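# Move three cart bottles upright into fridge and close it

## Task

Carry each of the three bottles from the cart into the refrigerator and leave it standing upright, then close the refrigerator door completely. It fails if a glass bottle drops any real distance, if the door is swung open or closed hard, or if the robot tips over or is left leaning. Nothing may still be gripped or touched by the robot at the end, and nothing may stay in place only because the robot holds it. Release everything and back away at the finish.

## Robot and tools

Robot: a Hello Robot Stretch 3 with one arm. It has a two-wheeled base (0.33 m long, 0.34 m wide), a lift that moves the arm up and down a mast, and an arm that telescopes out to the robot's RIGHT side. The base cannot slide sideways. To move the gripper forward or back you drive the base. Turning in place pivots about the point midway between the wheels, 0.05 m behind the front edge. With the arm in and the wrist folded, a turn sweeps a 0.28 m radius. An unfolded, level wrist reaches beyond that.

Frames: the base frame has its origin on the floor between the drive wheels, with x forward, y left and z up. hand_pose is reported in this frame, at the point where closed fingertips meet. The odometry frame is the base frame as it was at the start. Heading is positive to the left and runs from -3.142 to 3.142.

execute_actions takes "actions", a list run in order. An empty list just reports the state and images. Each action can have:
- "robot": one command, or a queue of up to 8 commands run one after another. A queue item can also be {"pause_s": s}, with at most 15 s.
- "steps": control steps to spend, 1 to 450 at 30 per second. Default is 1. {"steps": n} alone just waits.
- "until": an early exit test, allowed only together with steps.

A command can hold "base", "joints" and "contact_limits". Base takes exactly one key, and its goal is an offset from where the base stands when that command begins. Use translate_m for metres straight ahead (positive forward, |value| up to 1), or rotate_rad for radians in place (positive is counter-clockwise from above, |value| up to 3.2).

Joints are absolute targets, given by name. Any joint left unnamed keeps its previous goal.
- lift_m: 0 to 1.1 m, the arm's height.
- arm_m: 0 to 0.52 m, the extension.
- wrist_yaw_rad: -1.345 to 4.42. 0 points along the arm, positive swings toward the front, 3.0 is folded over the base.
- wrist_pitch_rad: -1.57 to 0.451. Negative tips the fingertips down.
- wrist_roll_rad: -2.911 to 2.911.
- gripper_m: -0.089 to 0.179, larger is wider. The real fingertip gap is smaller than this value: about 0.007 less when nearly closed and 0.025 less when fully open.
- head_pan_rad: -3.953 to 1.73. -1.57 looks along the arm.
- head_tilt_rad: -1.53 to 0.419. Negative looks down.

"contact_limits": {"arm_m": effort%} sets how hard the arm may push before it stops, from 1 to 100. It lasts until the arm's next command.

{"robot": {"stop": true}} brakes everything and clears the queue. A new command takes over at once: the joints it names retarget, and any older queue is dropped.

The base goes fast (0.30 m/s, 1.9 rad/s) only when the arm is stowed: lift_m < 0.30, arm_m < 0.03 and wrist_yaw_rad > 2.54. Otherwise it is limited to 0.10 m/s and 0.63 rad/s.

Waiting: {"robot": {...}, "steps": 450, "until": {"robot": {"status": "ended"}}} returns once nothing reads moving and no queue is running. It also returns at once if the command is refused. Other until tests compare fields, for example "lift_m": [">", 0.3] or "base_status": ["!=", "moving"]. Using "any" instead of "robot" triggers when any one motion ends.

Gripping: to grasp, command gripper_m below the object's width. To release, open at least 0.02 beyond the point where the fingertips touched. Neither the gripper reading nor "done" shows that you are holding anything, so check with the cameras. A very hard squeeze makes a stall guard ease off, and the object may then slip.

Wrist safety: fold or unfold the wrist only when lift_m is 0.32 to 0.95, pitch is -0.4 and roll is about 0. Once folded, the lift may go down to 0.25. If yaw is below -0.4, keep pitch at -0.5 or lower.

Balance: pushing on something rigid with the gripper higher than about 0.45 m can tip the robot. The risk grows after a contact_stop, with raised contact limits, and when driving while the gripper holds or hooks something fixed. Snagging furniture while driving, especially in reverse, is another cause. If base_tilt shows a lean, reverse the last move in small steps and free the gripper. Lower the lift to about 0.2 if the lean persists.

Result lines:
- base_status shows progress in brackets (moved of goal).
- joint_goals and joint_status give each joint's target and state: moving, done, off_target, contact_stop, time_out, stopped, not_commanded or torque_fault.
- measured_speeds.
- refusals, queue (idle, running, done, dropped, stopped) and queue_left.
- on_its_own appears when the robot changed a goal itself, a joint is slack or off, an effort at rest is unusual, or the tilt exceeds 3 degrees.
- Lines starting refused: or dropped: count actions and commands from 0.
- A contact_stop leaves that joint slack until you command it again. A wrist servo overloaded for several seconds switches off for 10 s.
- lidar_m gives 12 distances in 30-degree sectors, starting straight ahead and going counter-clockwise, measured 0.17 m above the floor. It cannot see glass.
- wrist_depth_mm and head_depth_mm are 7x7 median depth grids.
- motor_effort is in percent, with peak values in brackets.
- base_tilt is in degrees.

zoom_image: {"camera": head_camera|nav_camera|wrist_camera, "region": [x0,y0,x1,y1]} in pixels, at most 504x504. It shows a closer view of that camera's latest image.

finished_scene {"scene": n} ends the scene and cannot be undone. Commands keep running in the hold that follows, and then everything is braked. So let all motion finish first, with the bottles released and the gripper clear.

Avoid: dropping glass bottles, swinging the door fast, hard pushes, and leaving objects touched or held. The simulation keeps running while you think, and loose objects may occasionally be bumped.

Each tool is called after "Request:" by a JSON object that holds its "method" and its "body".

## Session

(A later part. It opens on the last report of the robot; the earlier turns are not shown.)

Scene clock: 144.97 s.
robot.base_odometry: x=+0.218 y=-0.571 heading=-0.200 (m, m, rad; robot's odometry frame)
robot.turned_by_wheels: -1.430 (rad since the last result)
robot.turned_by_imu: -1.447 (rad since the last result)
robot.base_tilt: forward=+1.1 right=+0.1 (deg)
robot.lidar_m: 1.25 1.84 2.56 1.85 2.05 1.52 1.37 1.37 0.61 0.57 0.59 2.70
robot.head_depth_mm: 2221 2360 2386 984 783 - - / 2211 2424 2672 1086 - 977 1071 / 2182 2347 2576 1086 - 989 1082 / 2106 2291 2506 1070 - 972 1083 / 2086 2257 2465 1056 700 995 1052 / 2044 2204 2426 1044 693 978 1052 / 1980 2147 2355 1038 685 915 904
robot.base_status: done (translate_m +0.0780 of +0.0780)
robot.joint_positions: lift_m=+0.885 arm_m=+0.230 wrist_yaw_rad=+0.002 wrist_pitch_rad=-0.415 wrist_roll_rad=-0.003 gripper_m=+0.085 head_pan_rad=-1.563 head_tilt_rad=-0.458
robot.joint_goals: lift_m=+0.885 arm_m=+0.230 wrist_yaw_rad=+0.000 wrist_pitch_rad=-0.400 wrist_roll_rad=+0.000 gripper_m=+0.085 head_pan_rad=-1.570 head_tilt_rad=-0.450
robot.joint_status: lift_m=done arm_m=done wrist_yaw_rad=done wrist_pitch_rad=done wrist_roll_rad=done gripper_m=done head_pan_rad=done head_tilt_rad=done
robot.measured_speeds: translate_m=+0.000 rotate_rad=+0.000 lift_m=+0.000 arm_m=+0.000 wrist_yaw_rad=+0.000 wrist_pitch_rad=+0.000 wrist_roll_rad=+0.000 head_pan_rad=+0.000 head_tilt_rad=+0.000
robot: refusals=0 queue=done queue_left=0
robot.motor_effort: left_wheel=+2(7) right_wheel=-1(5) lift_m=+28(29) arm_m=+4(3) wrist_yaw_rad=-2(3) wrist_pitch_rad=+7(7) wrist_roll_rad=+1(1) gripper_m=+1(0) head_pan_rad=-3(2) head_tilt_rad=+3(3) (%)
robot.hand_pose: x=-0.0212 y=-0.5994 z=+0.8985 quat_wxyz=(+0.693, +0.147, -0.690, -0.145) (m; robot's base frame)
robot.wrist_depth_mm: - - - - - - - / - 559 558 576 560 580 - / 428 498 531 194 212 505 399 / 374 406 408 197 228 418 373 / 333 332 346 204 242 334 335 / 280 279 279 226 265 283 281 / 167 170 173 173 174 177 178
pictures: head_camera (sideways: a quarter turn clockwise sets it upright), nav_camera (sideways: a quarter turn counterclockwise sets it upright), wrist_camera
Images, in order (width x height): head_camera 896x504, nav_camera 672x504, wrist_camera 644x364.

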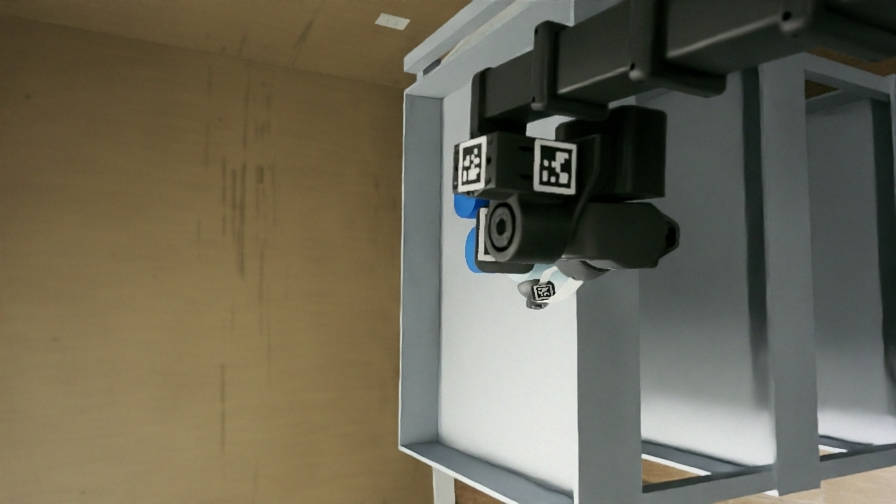

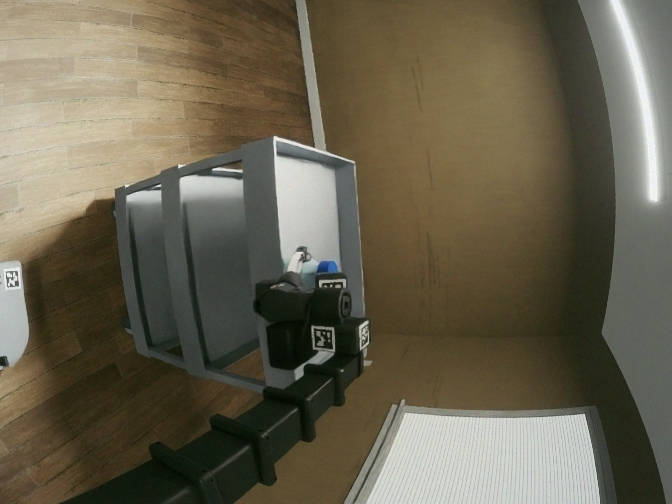

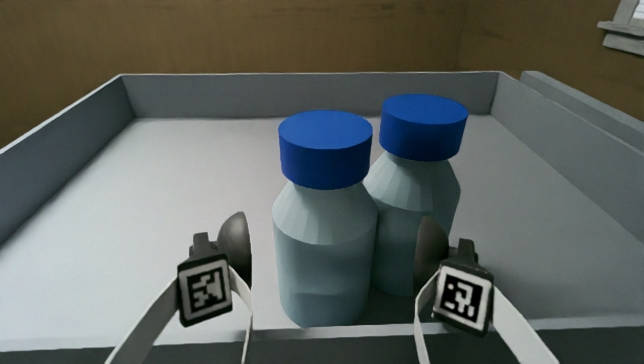

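Request:
{"method": "execute_actions", "body": {"actions": [{"robot":[{"joints":{"lift_m":0.94}},{"base":{"translate_m":0.098},"joints":{"arm_m":0.315,"wrist_yaw_rad":-0.4}}],"steps":450,"until":{"robot":{"status":"ended"}}}]}}

Scene clock: 157.33 s.
robot.base_odometry: x=+0.314 y=-0.590 heading=-0.200 (m, m, rad; robot's odometry frame)
robot.turned_by_wheels: +0.000 (rad since the last result)
robot.turned_by_imu: +0.002 (rad since the last result)
robot.base_tilt: forward=+1.1 right=+0.0 (deg)
robot.lidar_m: 1.15 1.74 2.58 1.86 2.12 1.63 1.46 1.47 0.60 0.57 0.58 2.60
robot.head_depth_mm: 2226 2424 2611 1086 - 1017 1012 / 2185 2367 2622 - 712 1007 1092 / 2143 2329 2509 - 707 1001 1089 / 2104 2286 2471 1064 774 1003 1055 / 2039 2207 2436 1050 772 989 1050 / 2022 2178 2370 1063 715 953 1053 / 1979 2156 2313 2474 1912 1532 1265
robot.base_status: done (translate_m +0.0980 of +0.0980)
robot.joint_positions: lift_m=+0.940 arm_m=+0.315 wrist_yaw_rad=-0.403 wrist_pitch_rad=-0.414 wrist_roll_rad=+0.005 gripper_m=+0.085 head_pan_rad=-1.563 head_tilt_rad=-0.458
robot.joint_goals: lift_m=+0.940 arm_m=+0.315 wrist_yaw_rad=-0.400 wrist_pitch_rad=-0.400 wrist_roll_rad=+0.000 gripper_m=+0.085 head_pan_rad=-1.570 head_tilt_rad=-0.450
robot.joint_status: lift_m=done arm_m=done wrist_yaw_rad=done wrist_pitch_rad=done wrist_roll_rad=done gripper_m=done head_pan_rad=done head_tilt_rad=done
robot.measured_speeds: translate_m=+0.000 rotate_rad=+0.000 lift_m=+0.000 arm_m=+0.000 wrist_yaw_rad=+0.000 wrist_pitch_rad=+0.000 wrist_roll_rad=+0.000 head_pan_rad=+0.000 head_tilt_rad=+0.000
robot: refusals=0 queue=done queue_left=0
robot.motor_effort: left_wheel=+2(6) right_wheel=-1(3) lift_m=+37(40) arm_m=+4(5) wrist_yaw_rad=+1(5) wrist_pitch_rad=+7(13) wrist_roll_rad=-2(3) gripper_m=+1(2) head_pan_rad=-3(2) head_tilt_rad=+3(3) (%)
robot.hand_pose: x=-0.1096 y=-0.6666 z=+0.9535 quat_wxyz=(+0.648, +0.004, -0.708, -0.281) (m; robot's base frame)
robot.wrist_depth_mm: - - - - - - - / - - - - - - - / - - 542 578 582 - - / 431 465 505 508 510 435 398 / 419 415 219 418 210 414 351 / 351 351 197 219 222 347 338 / 302 302 210 201 240 303 302
pictures: head_camera (sideways: a quarter turn clockwise sets it upright), nav_camera (sideways: a quarter turn counterclockwise sets it upright), wrist_camera
Images, in order (width x height): head_camera 896x504, nav_camera 672x504, wrist_camera 644x364.

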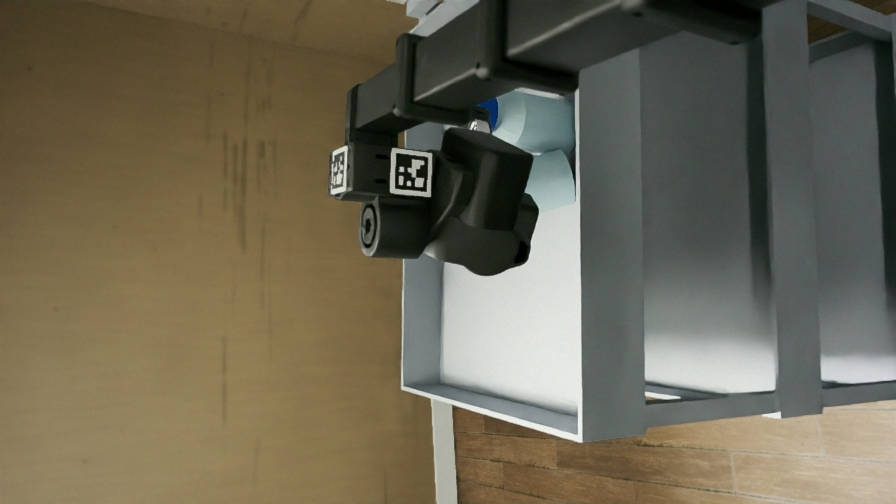

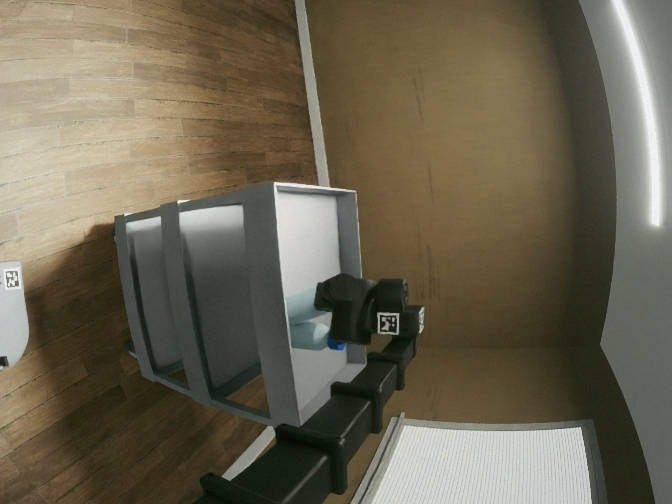

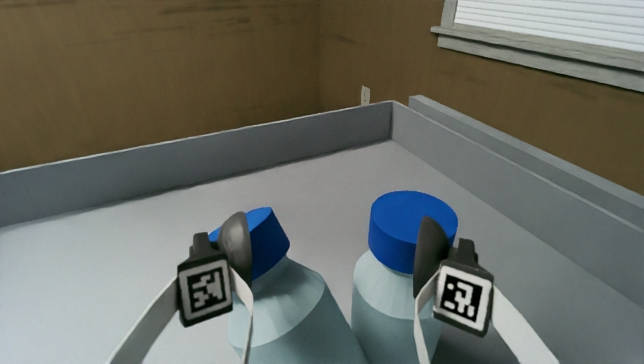

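The finger is tipping it; back off.

Request:
{"method": "execute_actions", "body": {"actions": [{"robot":[{"base":{"translate_m":-0.025},"joints":{"arm_m":0.24}},{"joints":{"lift_m":0.975}},{"base":{"translate_m":0.025},"joints":{"arm_m":0.32}}],"steps":450,"until":{"robot":{"status":"ended"}}}]}}

Scene clock: 168.47 s.
robot.base_odometry: x=+0.314 y=-0.590 heading=-0.200 (m, m, rad; robot's odometry frame)
robot.turned_by_wheels: +0.000 (rad since the last result)
robot.turned_by_imu: +0.002 (rad since the last result)
robot.base_tilt: forward=+1.2 right=+0.0 (deg)
robot.lidar_m: 1.15 1.75 2.59 1.86 2.12 1.63 1.47 1.47 0.60 0.57 0.58 2.60
robot.head_depth_mm: 2236 2397 2522 - 711 1017 1013 / 2173 2374 2527 755 717 1009 1098 / 2126 2356 - - 710 1002 1077 / 2099 2273 2455 991 774 996 1056 / 2048 2239 2429 1056 772 989 1048 / 2014 2162 2372 1065 712 957 1047 / 1969 2118 2311 2464 1934 1523 1265
robot.base_status: done (translate_m +0.0250 of +0.0250)
robot.joint_positions: lift_m=+0.975 arm_m=+0.320 wrist_yaw_rad=-0.401 wrist_pitch_rad=-0.416 wrist_roll_rad=+0.004 gripper_m=+0.085 head_pan_rad=-1.563 head_tilt_rad=-0.458
robot.joint_goals: lift_m=+0.975 arm_m=+0.320 wrist_yaw_rad=-0.400 wrist_pitch_rad=-0.400 wrist_roll_rad=+0.000 gripper_m=+0.085 head_pan_rad=-1.570 head_tilt_rad=-0.450
robot.joint_status: lift_m=done arm_m=done wrist_yaw_rad=done wrist_pitch_rad=done wrist_roll_rad=done gripper_m=done head_pan_rad=done head_tilt_rad=done
robot.measured_speeds: translate_m=+0.000 rotate_rad=+0.000 lift_m=+0.000 arm_m=+0.000 wrist_yaw_rad=+0.000 wrist_pitch_rad=+0.000 wrist_roll_rad=+0.000 head_pan_rad=+0.000 head_tilt_rad=+0.000
robot: refusals=0 queue=done queue_left=0
robot.motor_effort: left_wheel=+2(5) right_wheel=-2(5) lift_m=+41(42) arm_m=+4(5) wrist_yaw_rad=+0(2) wrist_pitch_rad=+7(8) wrist_roll_rad=-1(2) gripper_m=+0(0) head_pan_rad=-2(2) head_tilt_rad=+3(3) (%)
robot.hand_pose: x=-0.1092 y=-0.6715 z=+0.9880 quat_wxyz=(+0.648, +0.005, -0.708, -0.281) (m; robot's base frame)
robot.wrist_depth_mm: - - - - - - - / - - - - - - - / - - - - 623 - - / - 486 520 571 544 469 - / 443 465 483 462 463 438 377 / 392 391 390 392 227 392 357 / 338 340 332 185 239 337 337
pictures: head_camera (sideways: a quarter turn clockwise sets it upright), nav_camera (sideways: a quarter turn counterclockwise sets it upright), wrist_camera
Images, in order (width x height): head_camera 896x504, nav_camera 672x504, wrist_camera 644x364.

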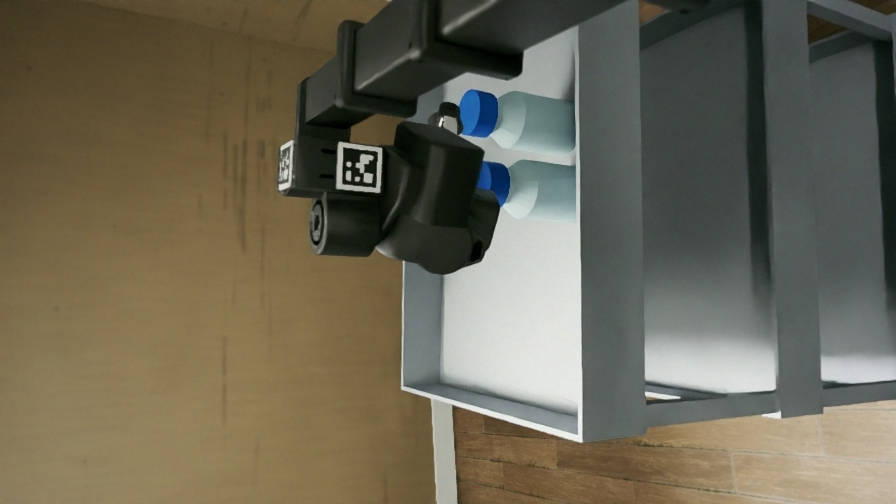

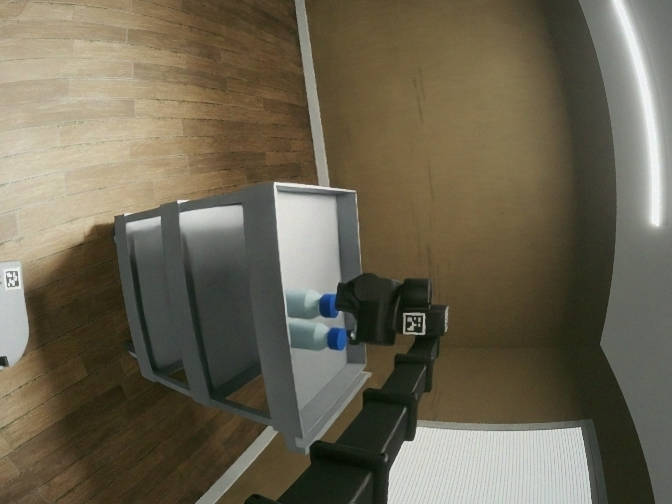

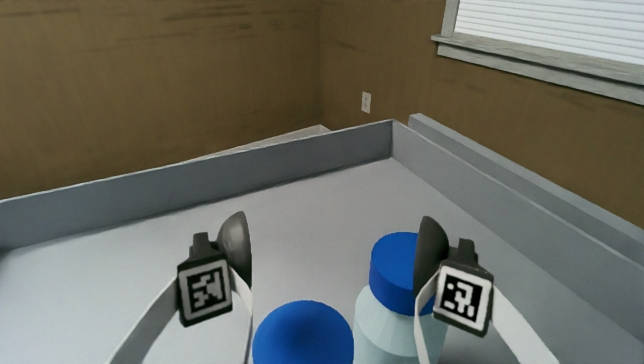

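Request:
{"method": "execute_actions", "body": {"actions": [{"robot":[{"base":{"translate_m":0.014},"joints":{"arm_m":0.325,"gripper_m":0.095}},{"joints":{"lift_m":0.885}}],"steps":450,"until":{"robot":{"status":"ended"}}}]}}

Scene clock: 179.77 s.
robot.base_odometry: x=+0.328 y=-0.593 heading=-0.200 (m, m, rad; robot's odometry frame)
robot.turned_by_wheels: +0.000 (rad since the last result)
robot.turned_by_imu: +0.001 (rad since the last result)
robot.base_tilt: forward=+1.1 right=+0.0 (deg)
robot.lidar_m: 1.14 1.73 2.58 1.87 2.13 1.65 1.48 1.48 0.60 0.57 0.58 2.58
robot.head_depth_mm: 2224 2413 2582 1063 867 - - / 2192 2396 2586 1115 708 975 1095 / 2142 2335 2596 - 693 995 1059 / 2085 2262 2509 1061 691 992 1055 / 2027 2207 2429 1053 768 987 1048 / 1992 2166 2409 2383 727 981 1133 / 1973 2136 2304 2496 1940 1538 1264
robot.base_status: done (translate_m +0.0140 of +0.0140)
robot.joint_positions: lift_m=+0.885 arm_m=+0.325 wrist_yaw_rad=-0.401 wrist_pitch_rad=-0.416 wrist_roll_rad=+0.004 gripper_m=+0.095 head_pan_rad=-1.563 head_tilt_rad=-0.458
robot.joint_goals: lift_m=+0.885 arm_m=+0.325 wrist_yaw_rad=-0.400 wrist_pitch_rad=-0.400 wrist_roll_rad=+0.000 gripper_m=+0.095 head_pan_rad=-1.570 head_tilt_rad=-0.450
robot.joint_status: lift_m=done arm_m=done wrist_yaw_rad=done wrist_pitch_rad=done wrist_roll_rad=done gripper_m=done head_pan_rad=done head_tilt_rad=done
robot.measured_speeds: translate_m=+0.000 rotate_rad=+0.000 lift_m=+0.000 arm_m=+0.000 wrist_yaw_rad=+0.000 wrist_pitch_rad=+0.000 wrist_roll_rad=+0.000 head_pan_rad=+0.000 head_tilt_rad=+0.000
robot: refusals=0 queue=done queue_left=0
robot.motor_effort: left_wheel=+2(6) right_wheel=-1(3) lift_m=+28(41) arm_m=+5(1) wrist_yaw_rad=-1(1) wrist_pitch_rad=+7(7) wrist_roll_rad=-2(1) gripper_m=+1(52) head_pan_rad=-2(2) head_tilt_rad=+3(2) (%)
robot.hand_pose: x=-0.1092 y=-0.6765 z=+0.8984 quat_wxyz=(+0.648, +0.005, -0.708, -0.281) (m; robot's base frame)
robot.wrist_depth_mm: - - - - - - - / - - - - 569 - - / 405 433 470 520 496 401 372 / 395 409 409 149 180 377 348 / 334 333 335 121 131 315 331 / 280 285 275 121 157 280 279 / 244 242 234 138 218 236 241
pictures: head_camera (sideways: a quarter turn clockwise sets it upright), nav_camera (sideways: a quarter turn counterclockwise sets it upright), wrist_camera
Images, in order (width x height): head_camera 896x504, nav_camera 672x504, wrist_camera 644x364.

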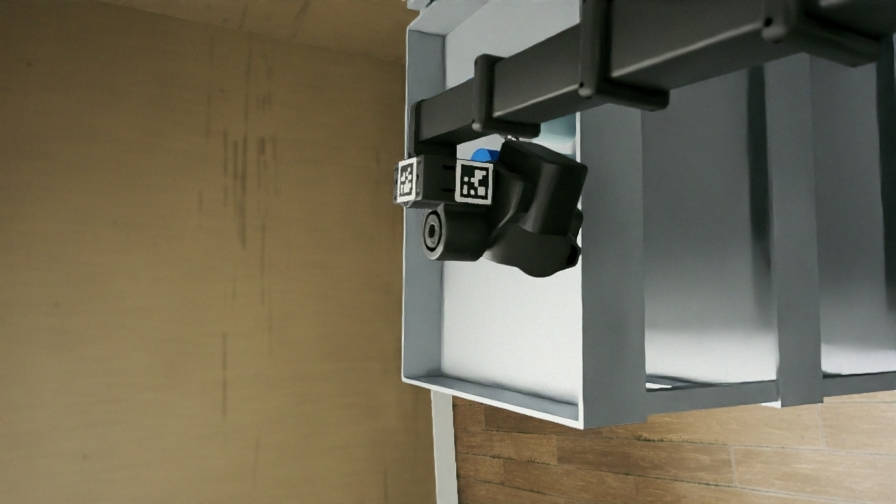

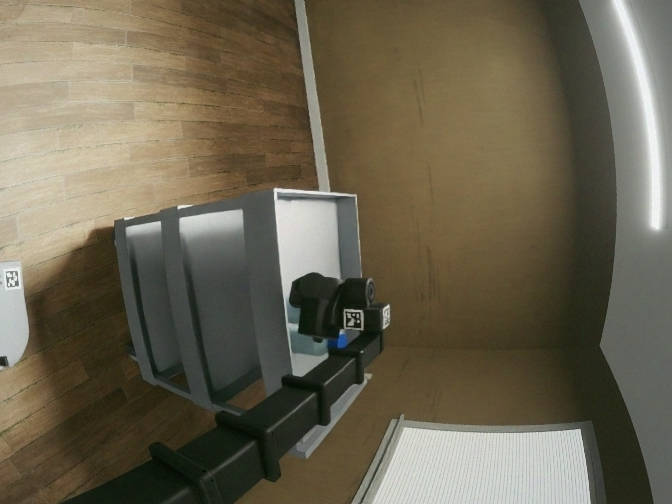

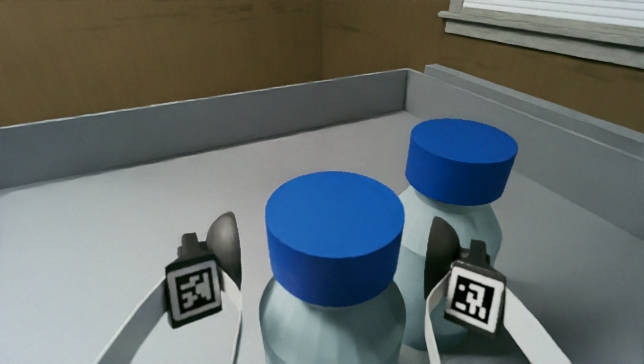

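Request:
{"method": "execute_actions", "body": {"actions": [{"robot":[{"joints":{"gripper_m":0.005}},{"joints":{"lift_m":1.06}},{"base":{"rotate_rad":0.373},"joints":{"wrist_yaw_rad":0}},{"base":{"translate_m":1.0},"joints":{"arm_m":0}},{"base":{"translate_m":0.141}},{"base":{"rotate_rad":1.2}},{"joints":{"arm_m":0.5}},{"joints":{"lift_m":1.024}}],"steps":450,"until":{"robot":{"status":"ended"}}},{"steps":450,"until":{"robot":{"status":"ended"}}},{"steps":450,"until":{"robot":{"status":"ended"}}}]}}

Scene clock: 214.30 s.
robot.base_odometry: x=+1.452 y=-0.397 heading=+1.373 (m, m, rad; robot's odometry frame)
robot.turned_by_wheels: +1.573 (rad since the last result)
robot.turned_by_imu: +1.603 (rad since the last result)
robot.base_tilt: forward=+1.1 right=+0.1 (deg)
robot.lidar_m: 2.11 1.92 2.53 2.58 1.39 1.32 0.53 0.53 0.63 0.60 0.60 1.38
robot.head_depth_mm: 802 845 - 840 902 962 1030 / 887 961 1045 857 1130 1030 1145 / 867 939 1018 810 1216 1020 1161 / 851 929 991 798 1210 984 1155 / 829 917 1002 787 1184 947 1126 / 467 508 558 609 682 783 941 / 459 509 1051 1171 1319 1439 1265
robot.base_status: done (rotate_rad +1.1999 of +1.2000)
robot.joint_positions: lift_m=+1.024 arm_m=+0.500 wrist_yaw_rad=+0.000 wrist_pitch_rad=-0.441 wrist_roll_rad=-0.001 gripper_m=+0.006 head_pan_rad=-1.563 head_tilt_rad=-0.458
robot.joint_goals: lift_m=+1.024 arm_m=+0.500 wrist_yaw_rad=+0.000 wrist_pitch_rad=-0.400 wrist_roll_rad=+0.000 gripper_m=+0.005 head_pan_rad=-1.570 head_tilt_rad=-0.450
robot.joint_status: lift_m=done arm_m=done wrist_yaw_rad=done wrist_pitch_rad=done wrist_roll_rad=done gripper_m=done head_pan_rad=done head_tilt_rad=done
robot.measured_speeds: translate_m=+0.000 rotate_rad=+0.000 lift_m=+0.000 arm_m=+0.000 wrist_yaw_rad=+0.000 wrist_pitch_rad=+0.000 wrist_roll_rad=+0.000 head_pan_rad=+0.000 head_tilt_rad=+0.000
robot: refusals=0 queue=done queue_left=0
robot.motor_effort: left_wheel=-2(8) right_wheel=+2(6) lift_m=+29(46) arm_m=+4(6) wrist_yaw_rad=-1(5) wrist_pitch_rad=+20(24) wrist_roll_rad=+0(1) gripper_m=-22(99) head_pan_rad=-3(3) head_tilt_rad=+3(3) (%)
robot.hand_pose: x=-0.0216 y=-0.8661 z=+1.0317 quat_wxyz=(+0.690, +0.155, -0.689, -0.155) (m; robot's base frame)
robot.wrist_depth_mm: 252 263 278 287 306 318 312 / 263 287 300 315 330 352 318 / 255 310 324 348 365 387 325 / 246 333 355 151 388 401 330 / 241 321 333 123 133 331 129 / 236 281 - 118 125 278 119 / 229 244 241 137 231 154 128
pictures: head_camera (sideways: a quarter turn clockwise sets it upright), nav_camera (sideways: a quarter turn counterclockwise sets it upright), wrist_camera
Images, in order (width x height): head_camera 896x504, nav_camera 672x504, wrist_camera 644x364.

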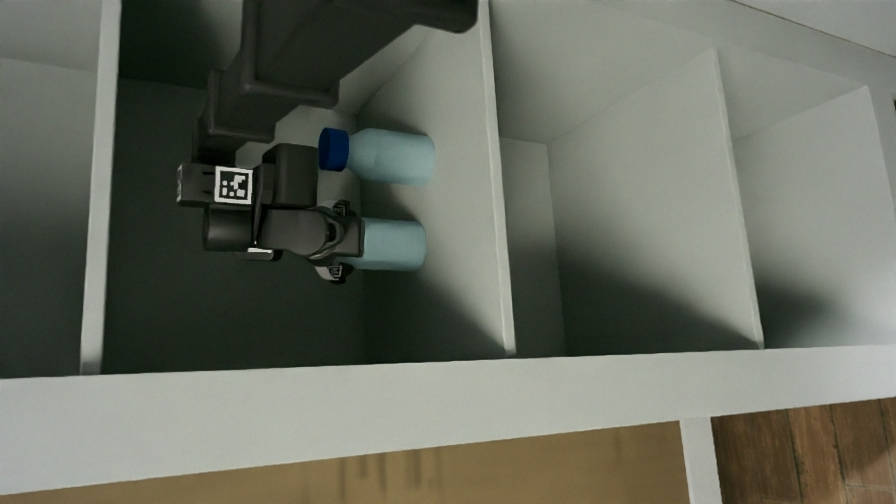

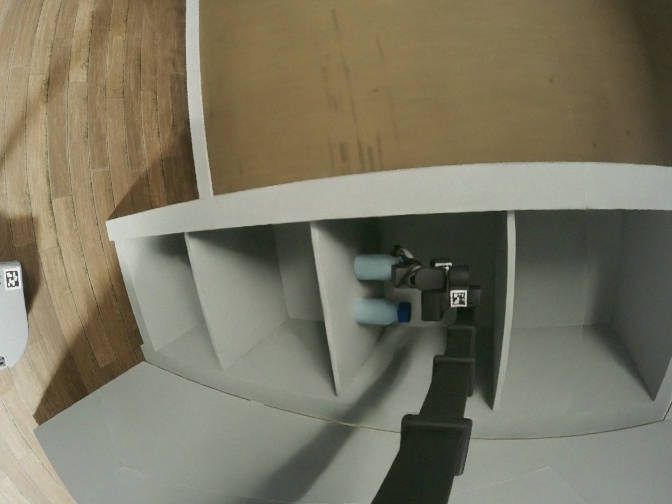

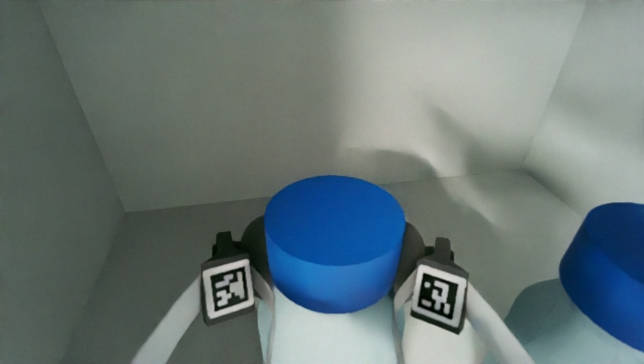

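Request:
{"method": "execute_actions", "body": {"actions": [{"robot":[{"joints":{"lift_m":1.019}},{"joints":{"gripper_m":0.085}},{"joints":{"arm_m":0.0}},{"base":{"rotate_rad":-1.2}},{"base":{"translate_m":-1.0},"joints":{"lift_m":0.895,"gripper_m":0.12}},{"base":{"translate_m":-0.141}},{"base":{"rotate_rad":-0.607},"joints":{"arm_m":0.29}}],"steps":450,"until":{"robot":{"status":"ended"}}},{"steps":450,"until":{"robot":{"status":"ended"}}}]}}

Scene clock: 250.80 s.
robot.base_odometry: x=+0.328 y=-0.593 heading=-0.434 (m, m, rad; robot's odometry frame)
robot.turned_by_wheels: -1.807 (rad since the last result)
robot.turned_by_imu: -1.826 (rad since the last result)
robot.base_tilt: forward=+1.2 right=+0.1 (deg)
robot.lidar_m: 1.14 1.73 2.42 2.33 2.31 1.92 1.50 1.48 0.68 0.57 0.57 2.62
robot.head_depth_mm: 1790 1850 1924 1973 - - 1250 / 2043 2126 2231 2197 1072 996 1206 / 2321 2478 2660 1137 1130 1004 1144 / 2246 2477 2725 1109 742 995 1109 / 2160 2364 2578 1061 705 992 1078 / 2083 2261 2432 1039 766 954 1042 / 1987 2148 2314 1004 758 944 832
robot.base_status: done (rotate_rad -0.6069 of -0.6070)
robot.joint_positions: lift_m=+0.895 arm_m=+0.290 wrist_yaw_rad=+0.000 wrist_pitch_rad=-0.419 wrist_roll_rad=-0.001 gripper_m=+0.120 head_pan_rad=-1.563 head_tilt_rad=-0.458
robot.joint_goals: lift_m=+0.895 arm_m=+0.290 wrist_yaw_rad=+0.000 wrist_pitch_rad=-0.400 wrist_roll_rad=+0.000 gripper_m=+0.120 head_pan_rad=-1.570 head_tilt_rad=-0.450
robot.joint_status: lift_m=done arm_m=done wrist_yaw_rad=done wrist_pitch_rad=done wrist_roll_rad=done gripper_m=done head_pan_rad=done head_tilt_rad=done
robot.measured_speeds: translate_m=+0.000 rotate_rad=+0.000 lift_m=+0.000 arm_m=+0.000 wrist_yaw_rad=+0.000 wrist_pitch_rad=+0.000 wrist_roll_rad=+0.000 head_pan_rad=+0.000 head_tilt_rad=+0.000
robot: refusals=0 queue=done queue_left=0
robot.motor_effort: left_wheel=+2(7) right_wheel=-2(5) lift_m=+27(27) arm_m=+4(4) wrist_yaw_rad=-1(1) wrist_pitch_rad=+9(20) wrist_roll_rad=+0(0) gripper_m=+1(89) head_pan_rad=-2(3) head_tilt_rad=+3(3) (%)
robot.hand_pose: x=-0.0216 y=-0.6589 z=+0.9077 quat_wxyz=(+0.692, +0.147, -0.691, -0.147) (m; robot's base frame)
robot.wrist_depth_mm: - - - - - - - / - - - - 576 - - / 469 490 514 490 527 422 - / 421 427 422 191 425 388 319 / 344 344 345 207 333 350 303 / 294 300 292 228 282 - 286 / 252 243 253 246 251 247 191
pictures: head_camera (sideways: a quarter turn clockwise sets it upright), nav_camera (sideways: a quarter turn counterclockwise sets it upright), wrist_camera
Images, in order (width x height): head_camera 896x504, nav_camera 672x504, wrist_camera 644x364.

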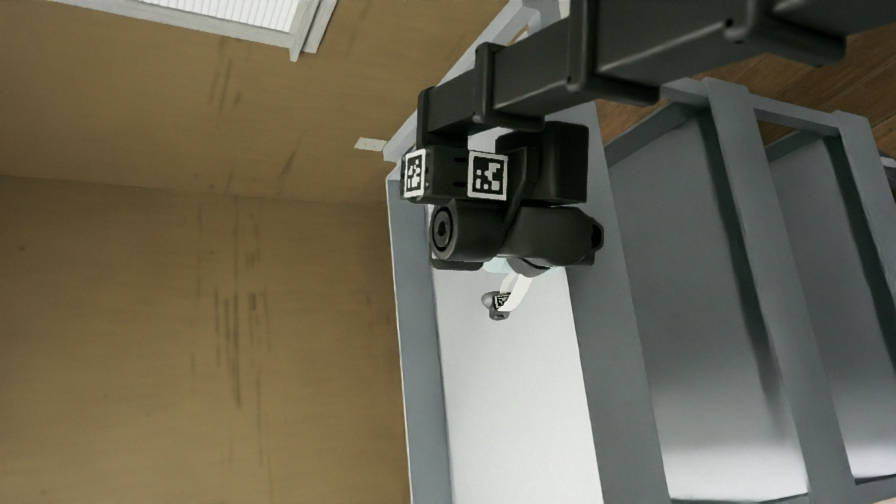

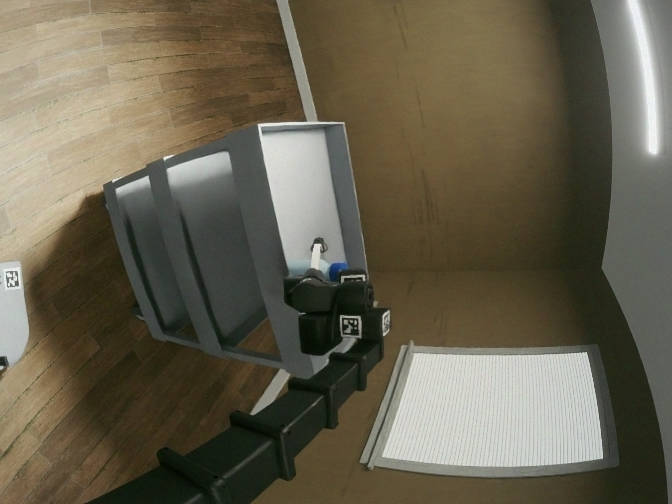

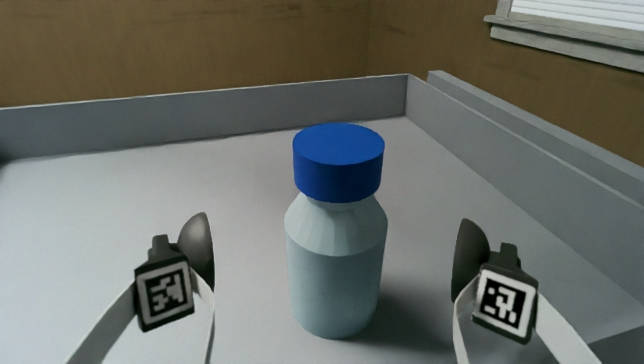

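Request:
{"method": "execute_actions", "body": {"actions": [{"robot":[{"joints":{"arm_m":0.362,"lift_m":0.883}},{"joints":{"gripper_m":0.005}},{"joints":{"lift_m":1.0}}],"steps":450,"until":{"robot":{"status":"ended"}}}]}}

Scene clock: 258.97 s.
robot.base_odometry: x=+0.328 y=-0.593 heading=-0.434 (m, m, rad; robot's odometry frame)
robot.turned_by_wheels: +0.000 (rad since the last result)
robot.turned_by_imu: +0.002 (rad since the last result)
robot.base_tilt: forward=+1.1 right=+0.0 (deg)
robot.lidar_m: 1.14 1.73 2.42 2.34 2.31 1.91 1.49 1.47 0.67 0.57 0.57 2.62
robot.head_depth_mm: 1771 1858 1854 879 835 1587 1309 / 2028 2130 - 973 838 974 1209 / 2315 2456 - 1032 846 1004 1144 / 2259 2457 2645 745 811 994 1108 / 2161 2368 2584 1053 708 991 1084 / 2090 2252 2424 1036 767 952 1041 / 2019 2134 2326 1001 759 945 829
robot.base_status: done (rotate_rad -0.6069 of -0.6070)
robot.joint_positions: lift_m=+1.000 arm_m=+0.362 wrist_yaw_rad=-0.002 wrist_pitch_rad=-0.448 wrist_roll_rad=-0.002 gripper_m=+0.009 head_pan_rad=-1.563 head_tilt_rad=-0.458
robot.joint_goals: lift_m=+1.000 arm_m=+0.362 wrist_yaw_rad=+0.000 wrist_pitch_rad=-0.400 wrist_roll_rad=+0.000 gripper_m=+0.008 head_pan_rad=-1.570 head_tilt_rad=-0.450
robot.joint_status: lift_m=done arm_m=done wrist_yaw_rad=done wrist_pitch_rad=done wrist_roll_rad=done gripper_m=done head_pan_rad=done head_tilt_rad=done
robot.measured_speeds: translate_m=+0.000 rotate_rad=+0.000 lift_m=+0.000 arm_m=+0.000 wrist_yaw_rad=+0.000 wrist_pitch_rad=+0.000 wrist_roll_rad=+0.000 head_pan_rad=+0.000 head_tilt_rad=+0.000
robot: refusals=0 queue=done queue_left=0
robot.motor_effort: left_wheel=+2(2) right_wheel=-2(2) lift_m=+46(48) arm_m=+4(4) wrist_yaw_rad=+1(3) wrist_pitch_rad=+23(25) wrist_roll_rad=+1(1) gripper_m=-21(99) head_pan_rad=-2(2) head_tilt_rad=+3(3) (%)
robot.hand_pose: x=-0.0219 y=-0.7273 z=+1.0057 quat_wxyz=(+0.690, +0.157, -0.689, -0.158) (m; robot's base frame)
robot.wrist_depth_mm: - - - - - - - / - - - - - - - / - - - - - - - / - 488 509 147 525 - - / 463 476 491 122 298 409 - / 406 402 - 123 137 379 333 / 352 353 346 140 338 351 307
pictures: head_camera (sideways: a quarter turn clockwise sets it upright), nav_camera (sideways: a quarter turn counterclockwise sets it upright), wrist_camera
Images, in order (width x height): head_camera 896x504, nav_camera 672x504, wrist_camera 644x364.

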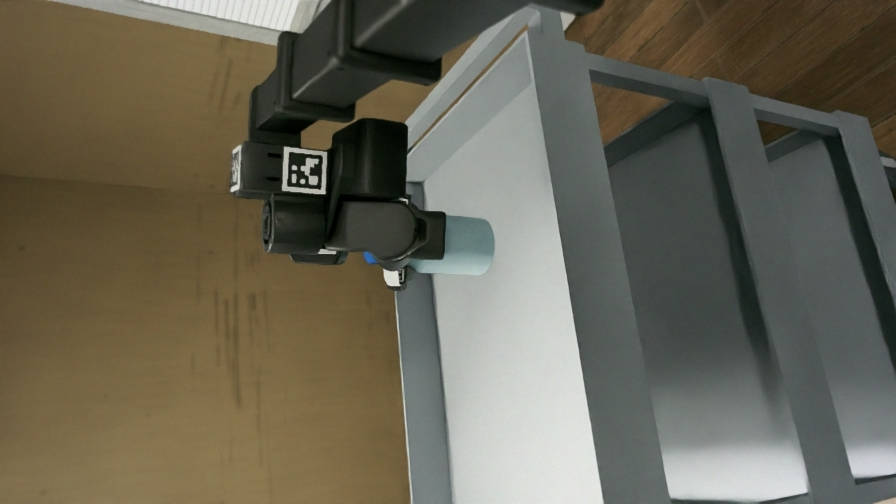

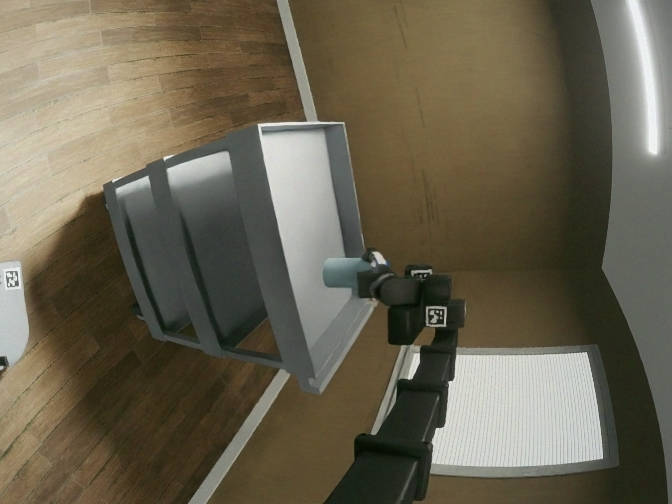

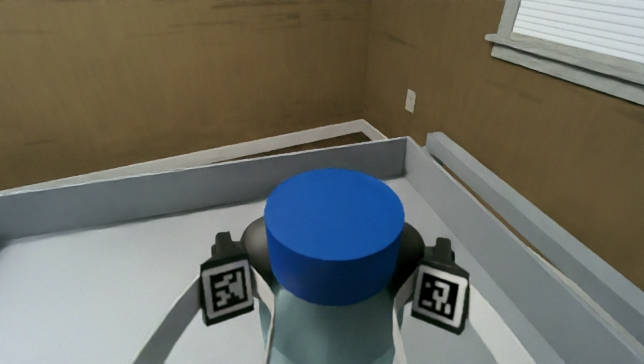

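Request:
{"method": "execute_actions", "body": {"actions": [{"robot":[{"base":{"rotate_rad":0.607}},{"base":{"translate_m":1.0},"joints":{"arm_m":0,"lift_m":1.05}},{"base":{"translate_m":0.141}},{"base":{"rotate_rad":1.23}},{"joints":{"arm_m":0.395}},{"joints":{"lift_m":1.018}},{"joints":{"gripper_m":0.08}},{"joints":{"arm_m":0}}],"steps":450,"until":{"robot":{"status":"ended"}}},{"steps":450,"until":{"robot":{"status":"ended"}}},{"steps":450,"until":{"robot":{"status":"ended"}}}]}}

Scene clock: 294.87 s.
robot.base_odometry: x=+1.452 y=-0.397 heading=+1.403 (m, m, rad; robot's odometry frame)
robot.turned_by_wheels: +1.837 (rad since the last result)
robot.turned_by_imu: +1.870 (rad since the last result)
robot.base_tilt: forward=+1.1 right=+0.2 (deg)
robot.lidar_m: 2.11 1.93 2.57 2.58 1.34 1.32 0.53 0.53 0.64 0.60 0.60 1.41
robot.head_depth_mm: 842 890 903 878 - - - / 871 970 1039 820 - - - / 860 953 1028 830 - - - / 844 931 993 754 - - - / 826 906 992 752 1137 917 1094 / 464 504 552 609 693 812 1184 / 881 975 1079 1193 1321 1448 1254
robot.base_status: done (rotate_rad +1.2299 of +1.2300)
robot.joint_positions: lift_m=+1.018 arm_m=+0.000 wrist_yaw_rad=-0.001 wrist_pitch_rad=-0.420 wrist_roll_rad=-0.002 gripper_m=+0.080 head_pan_rad=-1.563 head_tilt_rad=-0.458
robot.joint_goals: lift_m=+1.018 arm_m=+0.000 wrist_yaw_rad=+0.000 wrist_pitch_rad=-0.400 wrist_roll_rad=+0.000 gripper_m=+0.080 head_pan_rad=-1.570 head_tilt_rad=-0.450
robot.joint_status: lift_m=done arm_m=done wrist_yaw_rad=done wrist_pitch_rad=done wrist_roll_rad=done gripper_m=done head_pan_rad=done head_tilt_rad=done
robot.measured_speeds: translate_m=+0.000 rotate_rad=+0.000 lift_m=+0.000 arm_m=+0.000 wrist_yaw_rad=+0.000 wrist_pitch_rad=+0.000 wrist_roll_rad=+0.000 head_pan_rad=+0.000 head_tilt_rad=+0.000
robot: refusals=0 queue=done queue_left=0
robot.motor_effort: left_wheel=-2(5) right_wheel=+2(7) lift_m=+29(46) arm_m=-3(3) wrist_yaw_rad=-1(2) wrist_pitch_rad=+10(24) wrist_roll_rad=+1(1) gripper_m=+1(83) head_pan_rad=-3(2) head_tilt_rad=+3(3) (%)
robot.hand_pose: x=-0.0217 y=-0.3694 z=+1.0305 quat_wxyz=(+0.692, +0.147, -0.691, -0.148) (m; robot's base frame)
robot.wrist_depth_mm: 766 321 399 729 756 593 434 / 811 815 355 536 660 606 438 / 885 909 386 512 542 533 475 / 985 - 419 948 961 632 508 / - - 529 927 949 644 518 / - - - 801 796 663 511 / - - 626 717 902 768 523
pictures: head_camera (sideways: a quarter turn clockwise sets it upright), nav_camera (sideways: a quarter turn counterclockwise sets it upright), wrist_camera
Images, in order (width x height): head_camera 896x504, nav_camera 672x504, wrist_camera 644x364.

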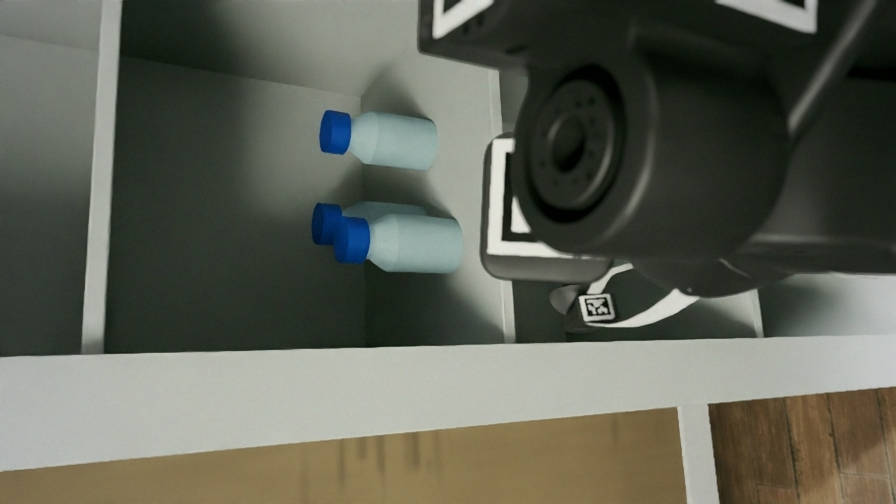

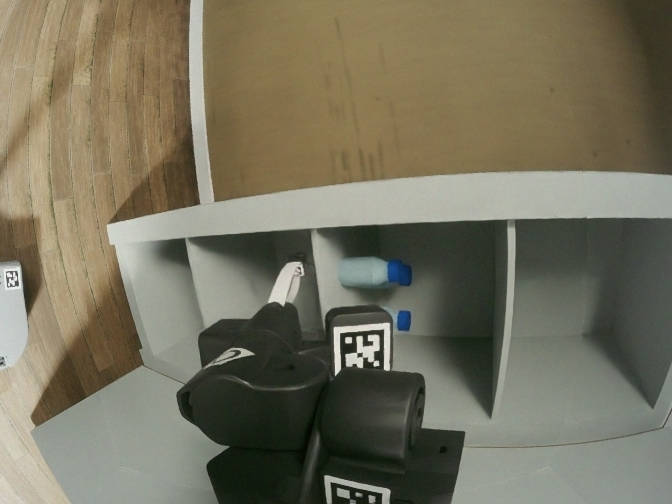

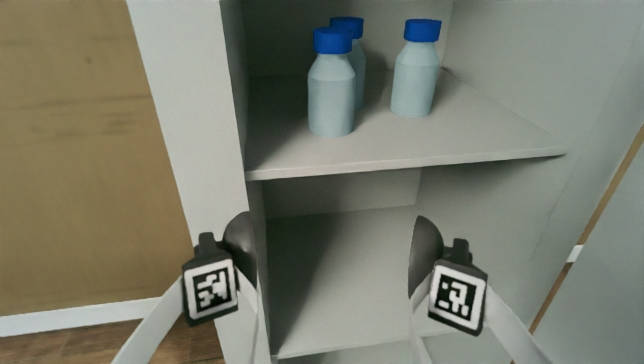

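Request:
{"method": "execute_actions", "body": {"actions": [{"robot":[{"base":{"rotate_rad":-1.1},"joints":{"lift_m":0.75,"gripper_m":0}},{"base":{"translate_m":-0.34},"joints":{"lift_m":0.4,"wrist_yaw_rad":3.0}},{"base":{"rotate_rad":1.26},"joints":{"lift_m":0.28}},{"base":{"translate_m":-0.78},"joints":{"head_pan_rad":-1.2,"head_tilt_rad":-0.9}},{"joints":{"lift_m":0.33}},{"joints":{"wrist_yaw_rad":0}},{"joints":{"arm_m":0.2,"wrist_pitch_rad":0,"lift_m":0.28}}],"steps":450,"until":{"robot":{"status":"ended"}}},{"steps":450,"until":{"robot":{"status":"ended"}}}]}}

Scene clock: 323.63 s.
robot.base_odometry: x=+1.121 y=-1.278 heading=+1.563 (m, m, rad; robot's odometry frame)
robot.turned_by_wheels: +0.160 (rad since the last result)
robot.turned_by_imu: +0.157 (rad since the last result)
robot.base_tilt: forward=+1.1 right=+0.1 (deg)
robot.lidar_m: 2.62 2.62 2.37 0.74 0.79 1.85 1.77 1.82 1.59 1.41 0.41 0.42
robot.head_depth_mm: 1276 1467 1726 1620 1401 1240 1105 / 1327 1525 1778 1601 1388 1224 1100 / 1209 1504 1795 1592 1391 1199 1112 / 751 899 1152 1498 1383 1218 1125 / 576 661 775 936 1179 1210 1088 / 465 503 551 636 833 1174 1091 / 376 426 477 576 1312 1204 1077
robot.base_status: done (translate_m -0.7800 of -0.7800)
robot.joint_positions: lift_m=+0.280 arm_m=+0.200 wrist_yaw_rad=+0.002 wrist_pitch_rad=-0.022 wrist_roll_rad=-0.002 gripper_m=+0.000 head_pan_rad=-1.207 head_tilt_rad=-0.889
robot.joint_goals: lift_m=+0.280 arm_m=+0.200 wrist_yaw_rad=+0.000 wrist_pitch_rad=+0.000 wrist_roll_rad=+0.000 gripper_m=+0.000 head_pan_rad=-1.200 head_tilt_rad=-0.900
robot.joint_status: lift_m=done arm_m=done wrist_yaw_rad=done wrist_pitch_rad=done wrist_roll_rad=done gripper_m=done head_pan_rad=done head_tilt_rad=done
robot.measured_speeds: translate_m=+0.000 rotate_rad=+0.000 lift_m=+0.000 arm_m=+0.000 wrist_yaw_rad=+0.000 wrist_pitch_rad=+0.000 wrist_roll_rad=+0.000 head_pan_rad=+0.000 head_tilt_rad=+0.000
robot: refusals=0 queue=done queue_left=0
robot.motor_effort: left_wheel=-2(9) right_wheel=+1(7) lift_m=+27(45) arm_m=+4(5) wrist_yaw_rad=-2(5) wrist_pitch_rad=+11(9) wrist_roll_rad=+1(1) gripper_m=-2(87) head_pan_rad=+3(21) head_tilt_rad=-5(30) (%)
robot.hand_pose: x=-0.0210 y=-0.6003 z=+0.3891 quat_wxyz=(+0.708, +0.009, -0.706, -0.008) (m; robot's base frame)
robot.wrist_depth_mm: 405 644 - - - - - / 408 657 - - - - - / 411 662 - - - - - / 407 658 - - - - - / 408 663 - - - - - / 411 657 930 - - 954 955 / 415 650 705 725 712 738 719
pictures: head_camera (sideways: a quarter turn clockwise sets it upright), nav_camera (sideways: a quarter turn counterclockwise sets it upright), wrist_camera
Images, in order (width x height): head_camera 896x504, nav_camera 672x504, wrist_camera 644x364.

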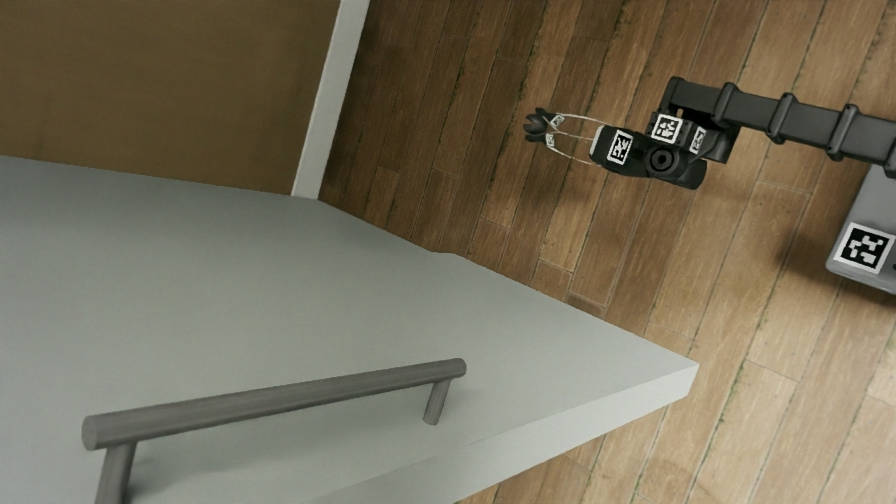

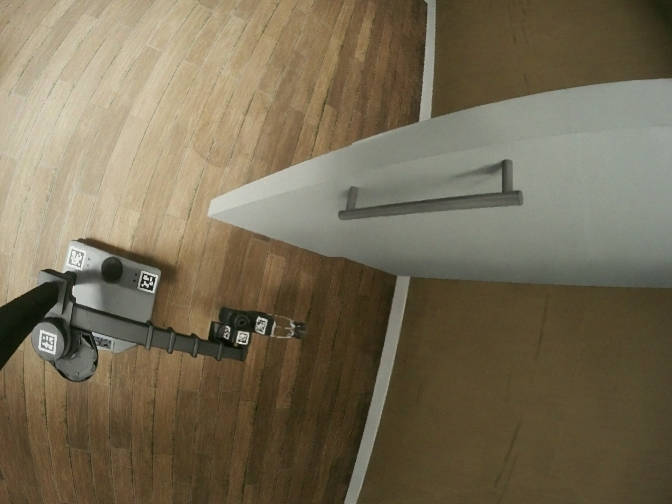

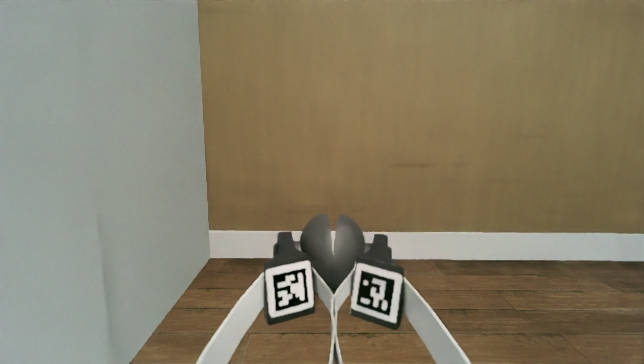

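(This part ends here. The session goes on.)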